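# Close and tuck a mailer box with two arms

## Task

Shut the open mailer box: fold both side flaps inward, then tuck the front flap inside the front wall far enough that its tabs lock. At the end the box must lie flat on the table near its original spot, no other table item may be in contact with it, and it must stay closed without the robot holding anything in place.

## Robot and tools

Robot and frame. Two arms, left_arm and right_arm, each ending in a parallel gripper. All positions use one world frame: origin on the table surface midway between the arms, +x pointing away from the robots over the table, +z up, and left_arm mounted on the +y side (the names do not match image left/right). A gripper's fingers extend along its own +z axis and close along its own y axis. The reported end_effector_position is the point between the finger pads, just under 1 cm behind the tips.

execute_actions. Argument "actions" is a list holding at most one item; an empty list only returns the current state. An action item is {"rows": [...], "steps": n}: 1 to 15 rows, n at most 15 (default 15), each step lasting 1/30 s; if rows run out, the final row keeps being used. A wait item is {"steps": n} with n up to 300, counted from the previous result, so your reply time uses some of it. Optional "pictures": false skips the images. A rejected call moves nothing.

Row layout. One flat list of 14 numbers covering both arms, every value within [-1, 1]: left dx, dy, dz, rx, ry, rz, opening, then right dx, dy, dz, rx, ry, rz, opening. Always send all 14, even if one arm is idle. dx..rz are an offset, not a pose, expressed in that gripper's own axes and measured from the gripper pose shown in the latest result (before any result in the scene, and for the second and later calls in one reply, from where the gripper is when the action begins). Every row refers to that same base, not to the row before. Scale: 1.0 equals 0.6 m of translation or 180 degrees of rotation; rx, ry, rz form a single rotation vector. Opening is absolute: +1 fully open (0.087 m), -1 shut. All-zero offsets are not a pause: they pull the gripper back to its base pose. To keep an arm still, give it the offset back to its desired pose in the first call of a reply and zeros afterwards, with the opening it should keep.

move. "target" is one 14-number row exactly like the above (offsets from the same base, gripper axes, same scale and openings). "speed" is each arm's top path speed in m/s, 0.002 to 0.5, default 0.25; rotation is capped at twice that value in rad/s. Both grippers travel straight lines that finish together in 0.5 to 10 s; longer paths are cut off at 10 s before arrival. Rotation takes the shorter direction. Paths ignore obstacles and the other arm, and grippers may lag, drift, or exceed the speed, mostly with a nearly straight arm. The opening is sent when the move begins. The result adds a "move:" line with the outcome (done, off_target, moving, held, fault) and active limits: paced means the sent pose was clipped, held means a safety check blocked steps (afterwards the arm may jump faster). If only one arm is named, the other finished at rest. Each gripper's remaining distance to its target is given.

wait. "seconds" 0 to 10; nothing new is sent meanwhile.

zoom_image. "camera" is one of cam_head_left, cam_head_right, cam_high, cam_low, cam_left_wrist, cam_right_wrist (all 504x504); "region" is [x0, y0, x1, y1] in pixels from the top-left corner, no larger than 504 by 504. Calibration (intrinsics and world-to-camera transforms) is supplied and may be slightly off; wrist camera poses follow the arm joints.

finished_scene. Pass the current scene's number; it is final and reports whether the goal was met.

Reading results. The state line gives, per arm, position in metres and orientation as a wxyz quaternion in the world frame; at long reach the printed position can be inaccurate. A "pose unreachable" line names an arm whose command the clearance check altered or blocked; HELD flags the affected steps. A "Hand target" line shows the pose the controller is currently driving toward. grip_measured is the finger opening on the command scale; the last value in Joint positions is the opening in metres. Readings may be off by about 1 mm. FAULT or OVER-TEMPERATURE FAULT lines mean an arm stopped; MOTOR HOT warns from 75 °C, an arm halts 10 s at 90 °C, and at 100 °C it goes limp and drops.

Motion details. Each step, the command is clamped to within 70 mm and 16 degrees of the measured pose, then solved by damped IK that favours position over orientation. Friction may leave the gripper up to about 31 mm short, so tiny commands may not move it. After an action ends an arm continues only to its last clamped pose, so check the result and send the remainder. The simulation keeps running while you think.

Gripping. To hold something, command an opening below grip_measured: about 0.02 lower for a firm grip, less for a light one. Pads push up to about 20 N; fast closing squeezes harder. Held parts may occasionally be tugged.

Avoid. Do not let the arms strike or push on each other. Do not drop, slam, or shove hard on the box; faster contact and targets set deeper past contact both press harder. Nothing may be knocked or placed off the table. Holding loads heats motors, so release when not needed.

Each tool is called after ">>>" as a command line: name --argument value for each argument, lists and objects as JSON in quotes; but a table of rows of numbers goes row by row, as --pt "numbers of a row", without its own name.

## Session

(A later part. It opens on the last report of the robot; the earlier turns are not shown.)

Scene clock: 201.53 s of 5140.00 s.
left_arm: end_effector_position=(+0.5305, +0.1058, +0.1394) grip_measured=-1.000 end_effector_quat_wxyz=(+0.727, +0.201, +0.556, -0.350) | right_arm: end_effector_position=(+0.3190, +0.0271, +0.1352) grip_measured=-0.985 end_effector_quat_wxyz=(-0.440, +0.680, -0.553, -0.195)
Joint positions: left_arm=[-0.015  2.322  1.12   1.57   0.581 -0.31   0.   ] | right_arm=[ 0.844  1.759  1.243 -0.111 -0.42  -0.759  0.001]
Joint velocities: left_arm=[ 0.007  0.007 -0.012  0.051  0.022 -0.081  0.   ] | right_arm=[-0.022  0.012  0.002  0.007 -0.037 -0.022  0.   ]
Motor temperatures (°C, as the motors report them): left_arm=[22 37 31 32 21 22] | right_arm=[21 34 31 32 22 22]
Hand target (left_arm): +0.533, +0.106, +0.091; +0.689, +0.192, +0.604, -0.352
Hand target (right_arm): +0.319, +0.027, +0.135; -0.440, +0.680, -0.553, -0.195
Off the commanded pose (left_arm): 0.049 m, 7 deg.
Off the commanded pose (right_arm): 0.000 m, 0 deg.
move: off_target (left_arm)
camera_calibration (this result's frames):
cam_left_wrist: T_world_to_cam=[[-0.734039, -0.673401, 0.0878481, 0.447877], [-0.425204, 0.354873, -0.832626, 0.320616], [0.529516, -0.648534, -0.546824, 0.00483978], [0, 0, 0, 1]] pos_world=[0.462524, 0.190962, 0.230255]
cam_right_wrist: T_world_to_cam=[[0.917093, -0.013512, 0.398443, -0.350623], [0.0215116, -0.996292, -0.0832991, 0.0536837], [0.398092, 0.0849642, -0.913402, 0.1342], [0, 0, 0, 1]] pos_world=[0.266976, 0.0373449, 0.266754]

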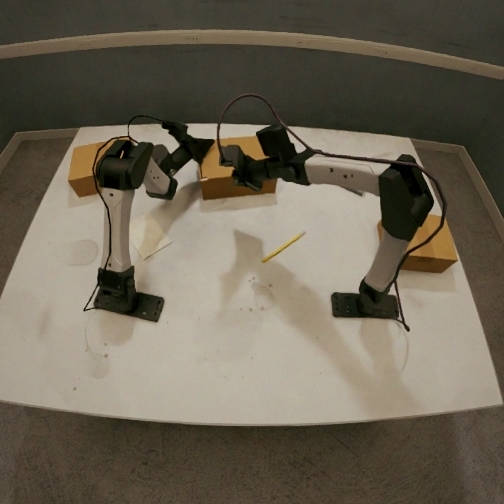

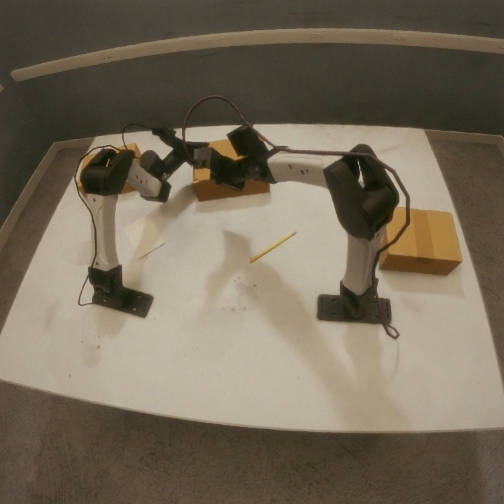

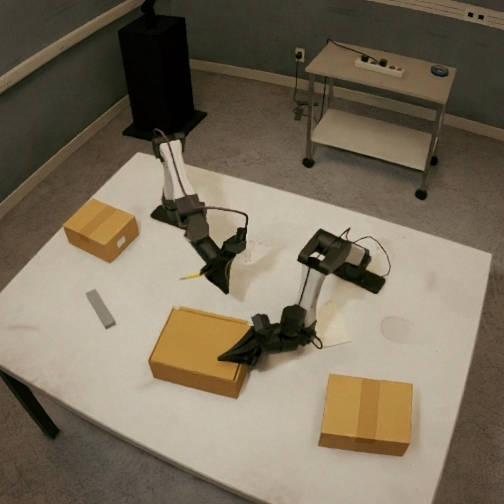

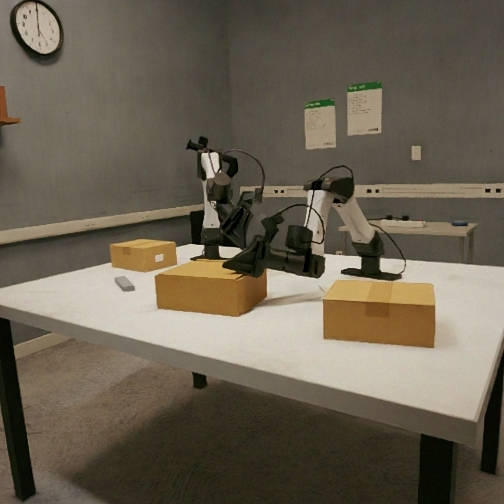

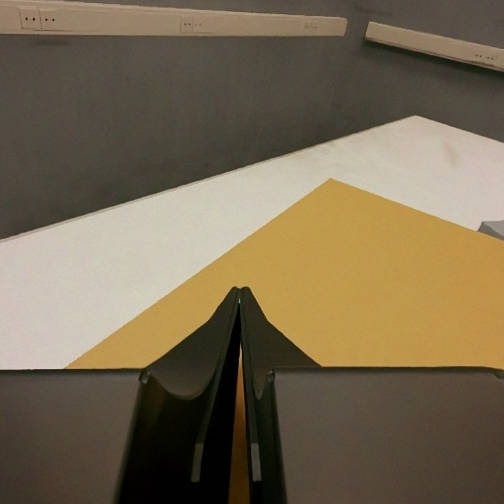

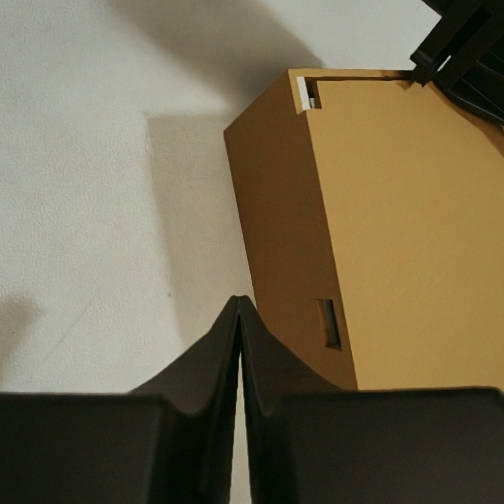

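Closed. Lift left.

>>> move --target '[-0.15,0,-0.1,0,0,0,-1,0,0,0,0,0,0,-1]' --speed 0.12

Scene clock: 204.17 s of 5140.00 s.
left_arm: end_effector_position=(+0.4816, +0.1708, +0.2199) grip_measured=-1.000 end_effector_quat_wxyz=(+0.741, +0.211, +0.538, -0.343) | right_arm: end_effector_position=(+0.3190, +0.0271, +0.1352) grip_measured=-0.985 end_effector_quat_wxyz=(-0.440, +0.680, -0.553, -0.195)
Joint positions: left_arm=[ 0.138  1.977  0.894  1.544  0.723 -0.377  0.   ] | right_arm=[ 0.844  1.759  1.243 -0.111 -0.42  -0.759  0.001]
Joint velocities: left_arm=[ 0.007 -0.017 -0.017  0.022 -0.022 -0.095  0.   ] | right_arm=[ 0.007 -0.022  0.002 -0.066  0.051  0.007  0.002]
Motor temperatures (°C, as the motors report them): left_arm=[22 37 31 32 21 22] | right_arm=[21 34 31 32 22 22]
Hand target (left_arm): +0.479, +0.173, +0.207; +0.726, +0.203, +0.556, -0.349
Hand target (right_arm): +0.319, +0.027, +0.135; -0.440, +0.680, -0.553, -0.195
Off the commanded pose (left_arm): 0.014 m, 3 deg.
Off the commanded pose (right_arm): 0.000 m, 0 deg.
move: off_target (left_arm)
camera_calibration (this result's frames):
cam_left_wrist: T_world_to_cam=[[-0.735915, -0.675406, 0.0475019, 0.458831], [-0.382106, 0.356371, -0.85264, 0.327127], [0.55895, -0.645621, -0.520335, 0.0963935], [0, 0, 0, 1]] pos_world=[0.408779, 0.255553, 0.307283]
cam_right_wrist: T_world_to_cam=[[0.917093, -0.013512, 0.398443, -0.350623], [0.0215116, -0.996292, -0.0832991, 0.0536837], [0.398092, 0.0849642, -0.913402, 0.1342], [0, 0, 0, 1]] pos_world=[0.266976, 0.0373449, 0.266754]

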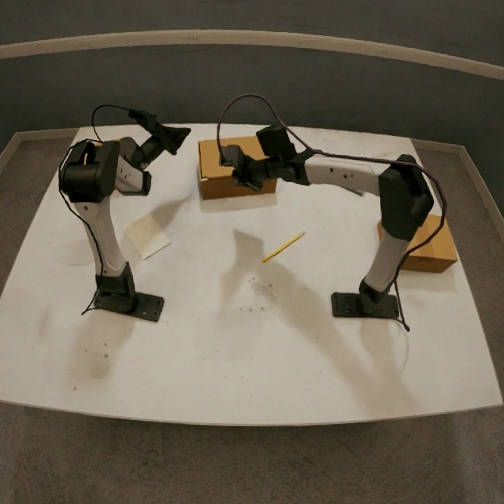

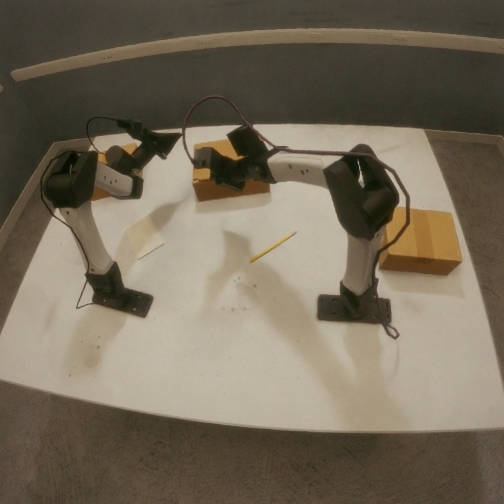

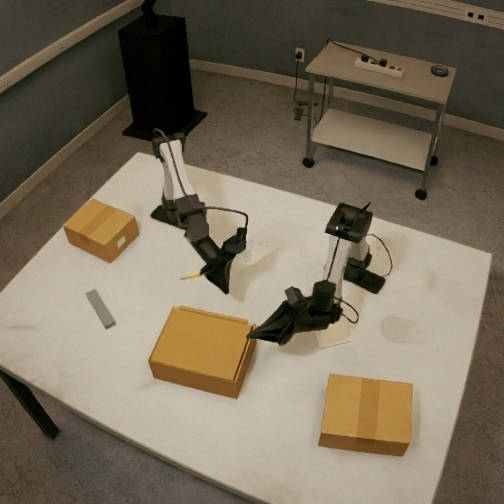

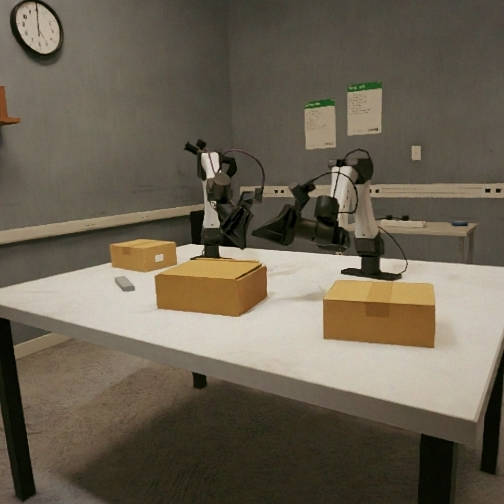

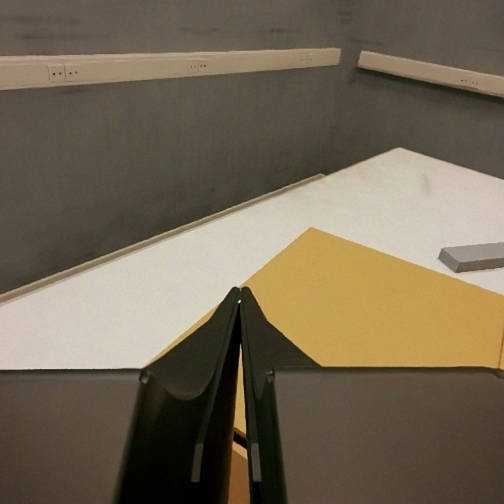

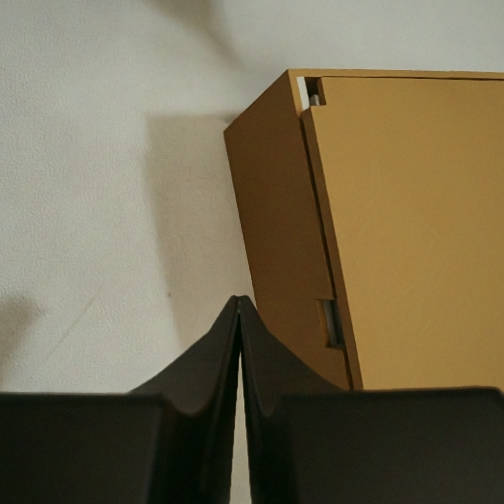

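>>> move --target '[0,0,0,0,0,0,-1,-0.049,-0.032,-0.033,0,0,0,-1]' --speed 0.15

>>> move --target '[0,0,0,0,0,0,-1,0.068,-0.16,0.057,0,0,0,-1]' --speed 0.15

>>> move --target '[0,0,0,0,0,0,-1,0.1,0.064,0.066,0,0,0,-1]' --speed 0.06

>>> move --target '[0,0,0,0,0,0,-1,-0.14,0.02,-0.1,0,0,0,-1]' --speed 0.15

Scene clock: 209.03 s of 5140.00 s.
left_arm: end_effector_position=(+0.4816, +0.1707, +0.2195) grip_measured=-1.000 end_effector_quat_wxyz=(+0.740, +0.211, +0.538, -0.343) | right_arm: end_effector_position=(+0.3201, +0.0283, +0.1593) grip_measured=-0.985 end_effector_quat_wxyz=(-0.428, +0.682, -0.560, -0.196)
Joint positions: left_arm=[ 0.138  1.977  0.894  1.542  0.724 -0.377  0.   ] | right_arm=[ 0.844  1.759  1.361 -0.258 -0.42  -0.759  0.001]
Joint velocities: left_arm=[ 0.007 -0.007 -0.017 -0.037  0.022  0.081  0.   ] | right_arm=[ 0.007  0.007  0.007 -0.007  0.007 -0.007 -0.001]
Motor temperatures (°C, as the motors report them): left_arm=[22 38 31 32 21 22] | right_arm=[21 34 31 31 22 22]
Hand target (left_arm): +0.482, +0.171, +0.220; +0.741, +0.211, +0.538, -0.343
Hand target (right_arm): +0.323, +0.028, +0.175; -0.441, +0.680, -0.553, -0.195
Off the commanded pose (left_arm): 0.000 m, 0 deg.
Off the commanded pose (right_arm): 0.016 m, 2 deg.
After step 90, 0.83 s passed at rest.
move: off_target (right_arm)
camera_calibration (this result's frames):
cam_left_wrist: T_world_to_cam=[[-0.736535, -0.674677, 0.0482408, 0.458727], [-0.383027, 0.357234, -0.851865, 0.326975], [0.557501, -0.645905, -0.521535, 0.0971593], [0, 0, 0, 1]] pos_world=[0.408942, 0.255442, 0.307081]
cam_right_wrist: T_world_to_cam=[[0.924762, -0.00563217, 0.380505, -0.361074], [0.0200661, -0.997778, -0.0635366, 0.0541684], [0.380017, 0.0663914, -0.922594, 0.163499], [0, 0, 0, 1]] pos_world=[0.270688, 0.0411595, 0.291676]

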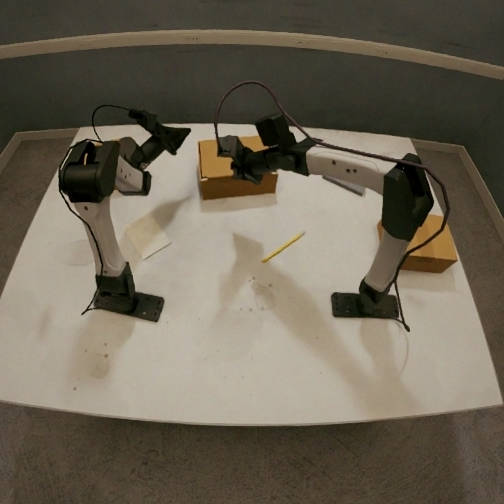

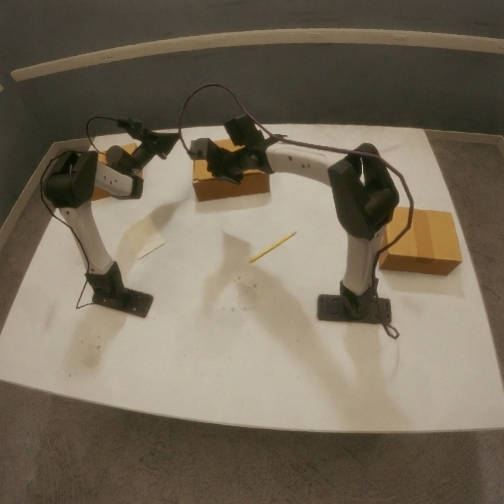

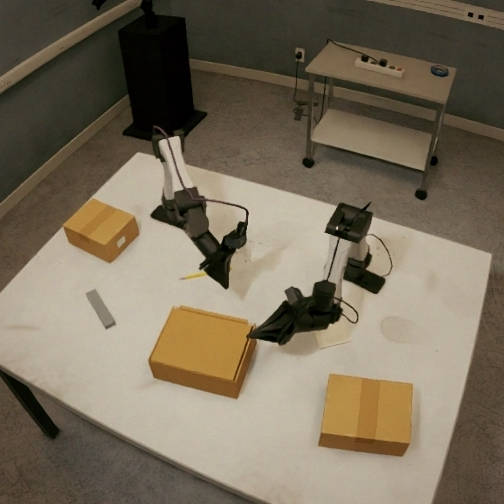

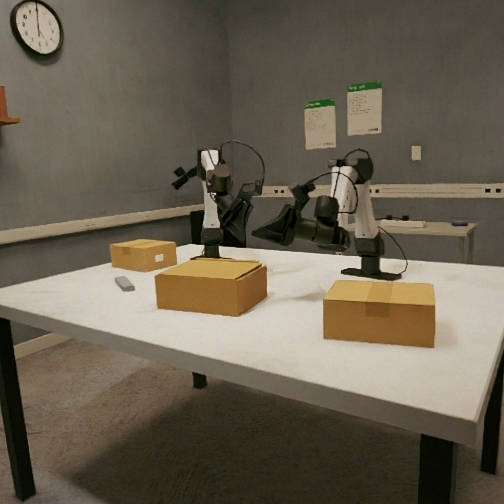

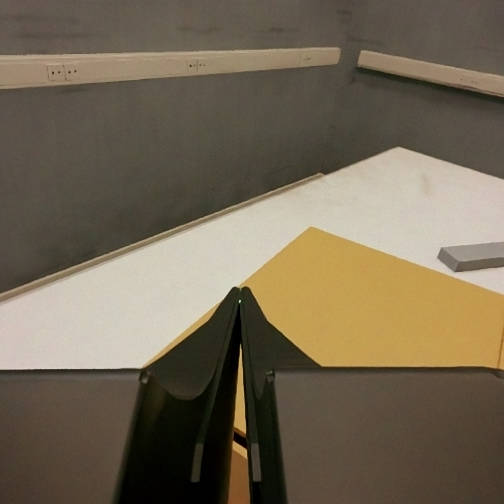

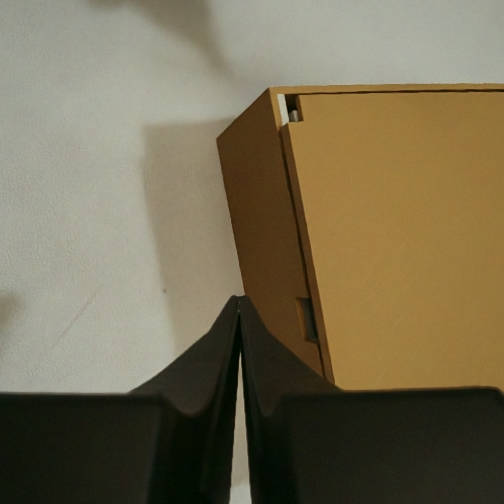

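Scene clock: 210.23 s of 5140.00 s.
left_arm: end_effector_position=(+0.4816, +0.1707, +0.2195) grip_measured=-1.000 end_effector_quat_wxyz=(+0.740, +0.211, +0.538, -0.343) | right_arm: end_effector_position=(+0.4271, +0.0295, +0.1433) grip_measured=-0.985 end_effector_quat_wxyz=(-0.428, +0.678, -0.565, -0.195)
Joint positions: left_arm=[ 0.138  1.977  0.894  1.542  0.724 -0.377  0.   ] | right_arm=[ 0.68   2.09   1.761 -0.378 -0.539 -0.863  0.001]
Joint velocities: left_arm=[-0.002 -0.017 -0.046 -0.022 -0.007  0.007  0.   ] | right_arm=[-0.022  0.017 -0.002 -0.125  0.007 -0.022 -0.002]
Motor temperatures (°C, as the motors report them): left_arm=[22 38 31 32 21 22] | right_arm=[21 34 31 31 22 22]
Hand target (left_arm): +0.482, +0.171, +0.220; +0.740, +0.211, +0.538, -0.343
Hand target (right_arm): +0.429, +0.032, +0.146; -0.429, +0.681, -0.560, -0.196
Off the commanded pose (left_arm): 0.000 m, 0 deg.
Off the commanded pose (right_arm): 0.004 m, 1 deg.
move: done
camera_calibration (this result's frames):
cam_left_wrist: T_world_to_cam=[[-0.736535, -0.674677, 0.0482408, 0.458727], [-0.383027, 0.357234, -0.851865, 0.326975], [0.557501, -0.645905, -0.521535, 0.0971593], [0, 0, 0, 1]] pos_world=[0.408942, 0.255442, 0.307081]
cam_right_wrist: T_world_to_cam=[[0.926322, -0.018139, 0.376296, -0.453572], [0.0065041, -0.997921, -0.0641149, 0.0580987], [0.376677, 0.0618385, -0.924278, 0.109739], [0, 0, 0, 1]] pos_world=[0.378439, 0.0429645, 0.275832]

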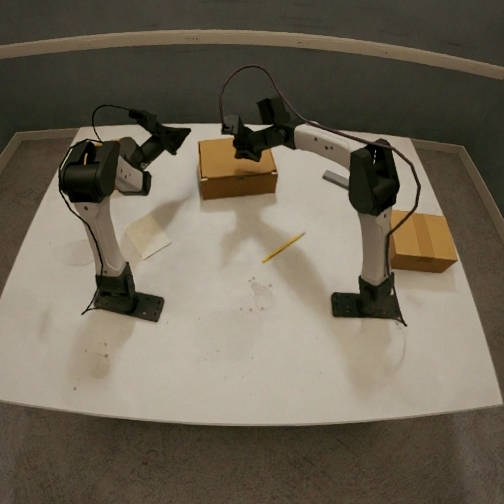

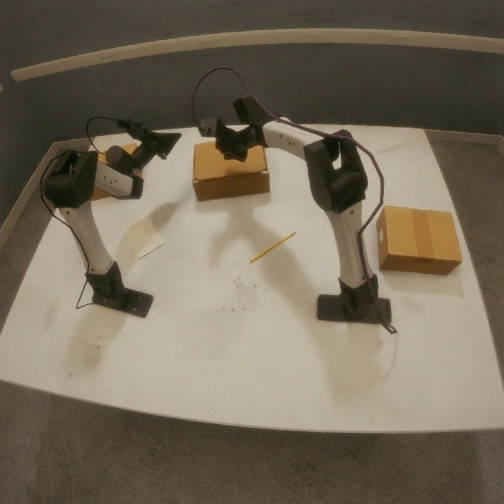

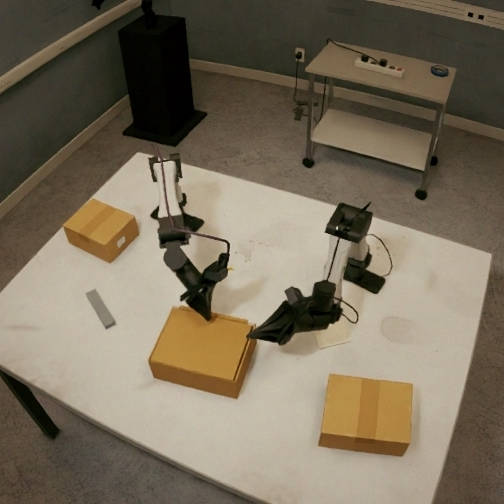

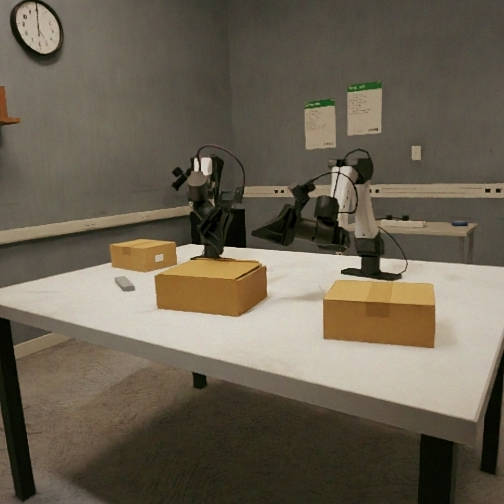

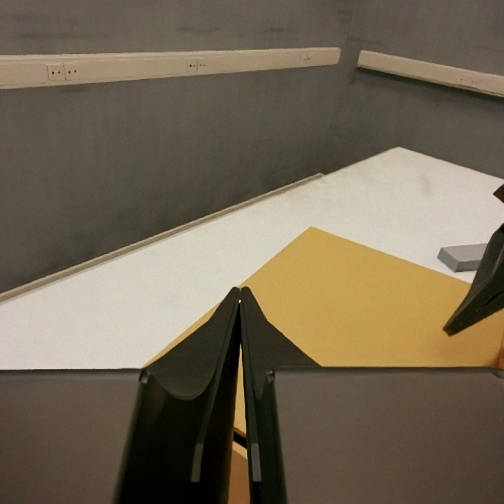

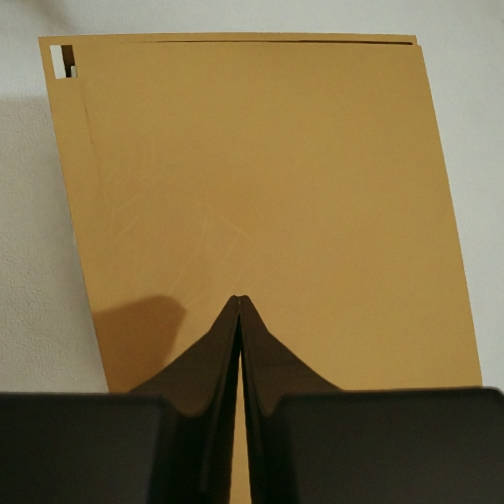

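Scene clock: 211.93 s of 5140.00 s.
left_arm: end_effector_position=(+0.4816, +0.1707, +0.2195) grip_measured=-1.000 end_effector_quat_wxyz=(+0.740, +0.211, +0.538, -0.343) | right_arm: end_effector_position=(+0.4277, +0.0345, +0.1095) grip_measured=-0.985 end_effector_quat_wxyz=(-0.475, +0.673, -0.533, -0.192)
Joint positions: left_arm=[ 0.138  1.977  0.894  1.542  0.724 -0.377  0.   ] | right_arm=[ 0.68   2.079  1.525 -0.041 -0.562 -0.863  0.001]
Joint velocities: left_arm=[ 0.002 -0.007  0.002 -0.037 -0.007  0.007  0.   ] | right_arm=[-0.017  0.002 -0.002 -0.037  0.037 -0.022 -0.001]
Motor temperatures (°C, as the motors report them): left_arm=[22 38 31 32 21 22] | right_arm=[21 34 31 31 22 22]
Hand target (left_arm): +0.482, +0.171, +0.220; +0.740, +0.211, +0.538, -0.343
Hand target (right_arm): +0.416, +0.025, +0.065; -0.428, +0.678, -0.564, -0.194
Off the commanded pose (left_arm): 0.000 m, 0 deg.
Off the commanded pose (right_arm): 0.049 m, 7 deg.
move: off_target (right_arm)
camera_calibration (this result's frames):
cam_left_wrist: T_world_to_cam=[[-0.736535, -0.674677, 0.0482408, 0.458727], [-0.383027, 0.357234, -0.851865, 0.326975], [0.557501, -0.645905, -0.521535, 0.0971593], [0, 0, 0, 1]] pos_world=[0.408942, 0.255442, 0.307081]
cam_right_wrist: T_world_to_cam=[[0.893048, -0.0338624, 0.448685, -0.434534], [0.0323265, -0.989759, -0.139039, 0.0578368], [0.448798, 0.138673, -0.882808, 0.0399789], [0, 0, 0, 1]] pos_world=[0.368247, 0.0369862, 0.238304]

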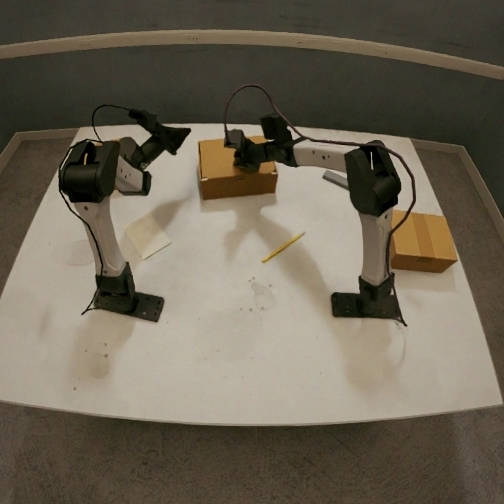

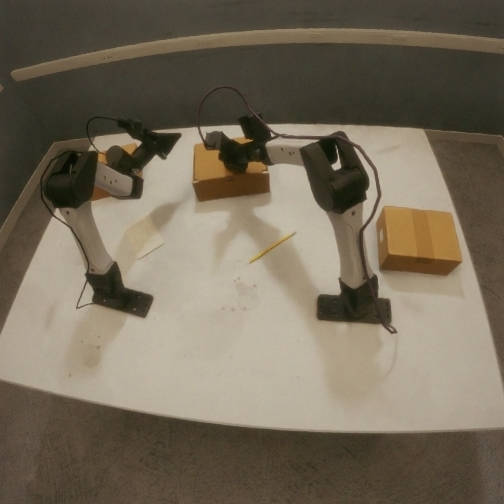

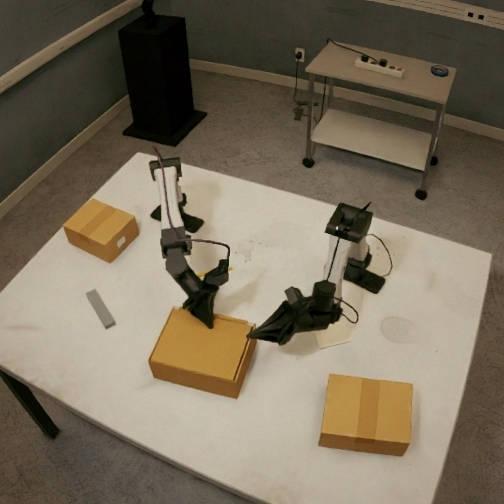

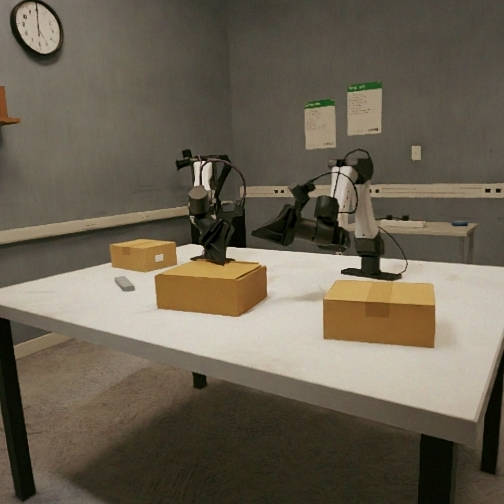

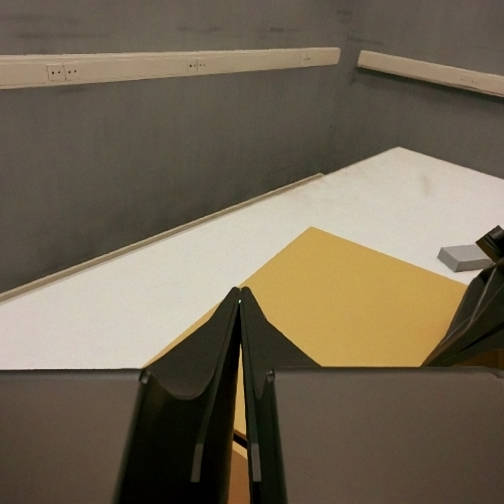

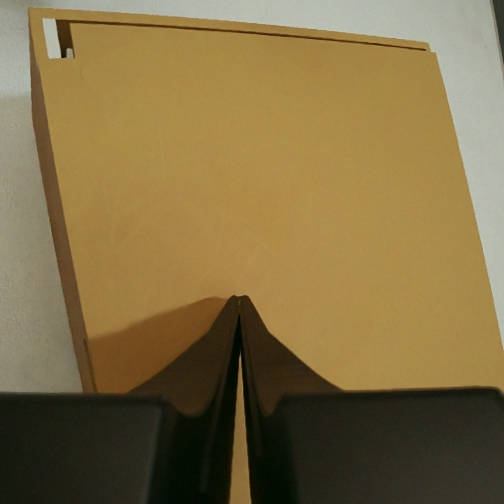

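Scene clock: 213.23 s of 5140.00 s.
left_arm: end_effector_position=(+0.4816, +0.1707, +0.2195) grip_measured=-1.000 end_effector_quat_wxyz=(+0.740, +0.211, +0.538, -0.343) | right_arm: end_effector_position=(+0.3756, +0.0298, +0.1880) grip_measured=-0.985 end_effector_quat_wxyz=(-0.472, +0.676, -0.532, -0.193)
Joint positions: left_arm=[ 0.138  1.977  0.894  1.542  0.724 -0.377  0.   ] | right_arm=[ 0.746  1.853  1.525 -0.254 -0.51  -0.827  0.001]
Joint velocities: left_arm=[ 0.032 -0.022 -0.002  0.081  0.037 -0.007  0.   ] | right_arm=[ 0.002 -0.002  0.017 -0.051  0.007 -0.066 -0.   ]
Motor temperatures (°C, as the motors report them): left_arm=[22 38 31 32 21 22] | right_arm=[21 34 31 31 22 22]
Hand target (left_arm): +0.482, +0.171, +0.220; +0.740, +0.211, +0.538, -0.343
Hand target (right_arm): +0.372, +0.029, +0.196; -0.475, +0.673, -0.533, -0.192
Off the commanded pose (left_arm): 0.000 m, 0 deg.
Off the commanded pose (right_arm): 0.010 m, 0 deg.
move: done
camera_calibration (this result's frames):
cam_left_wrist: T_world_to_cam=[[-0.736535, -0.674677, 0.0482408, 0.458727], [-0.383027, 0.357234, -0.851865, 0.326975], [0.557501, -0.645905, -0.521535, 0.0971593], [0, 0, 0, 1]] pos_world=[0.408942, 0.255442, 0.307081]
cam_right_wrist: T_world_to_cam=[[0.894074, -0.025938, 0.447167, -0.423644], [0.0379216, -0.990354, -0.133267, 0.062544], [0.446311, 0.136108, -0.884467, 0.134593], [0, 0, 0, 1]] pos_world=[0.316327, 0.0326331, 0.316818]

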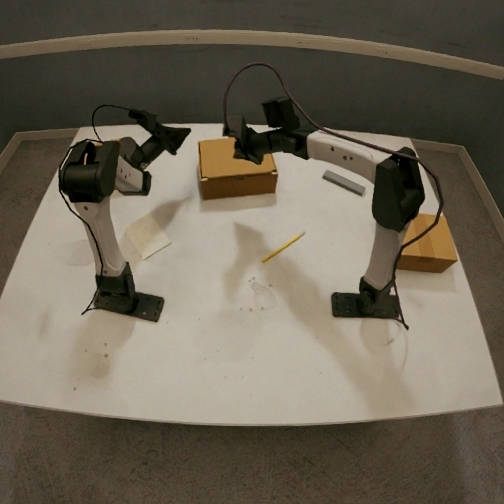

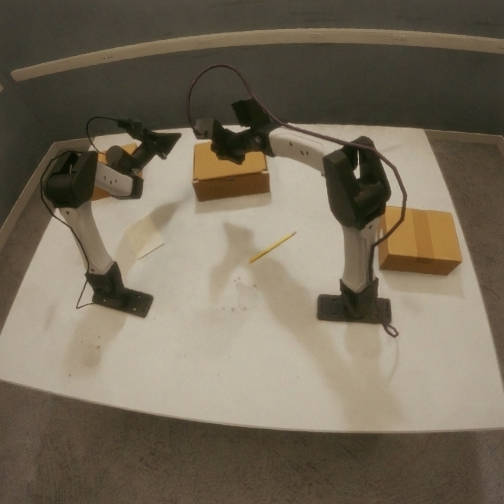

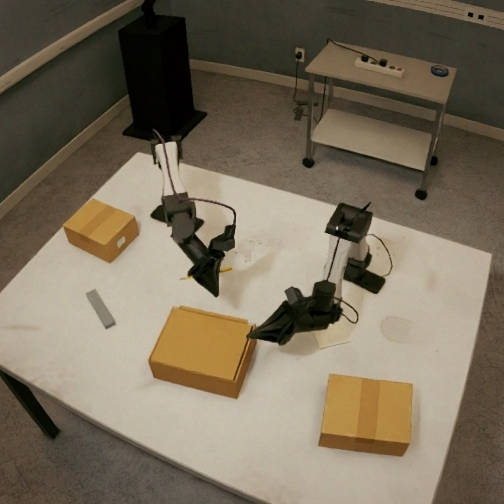

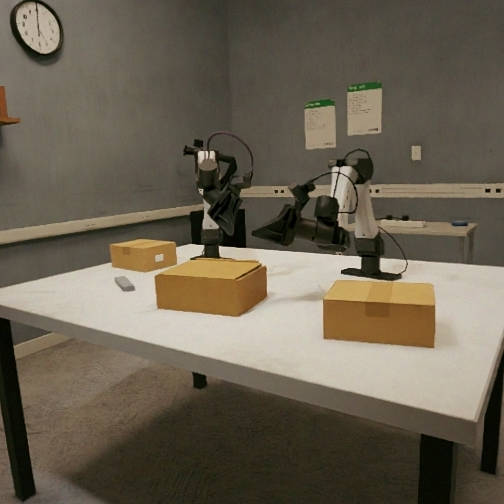

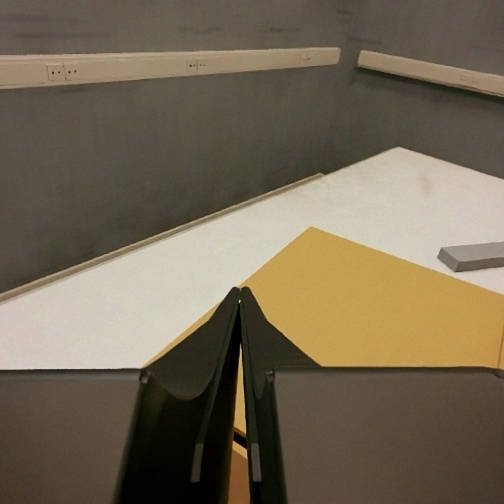

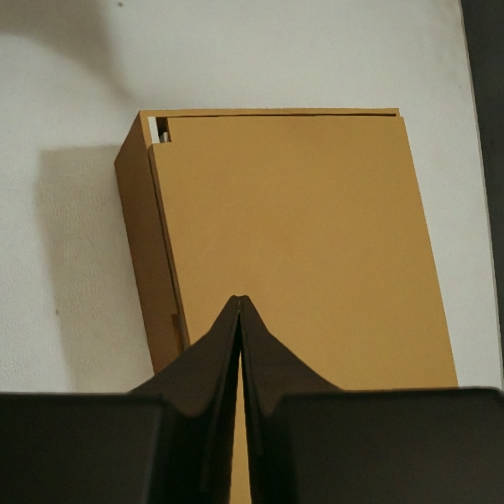

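>>> finished_scene --scene 1

The scene is finished: the task was done.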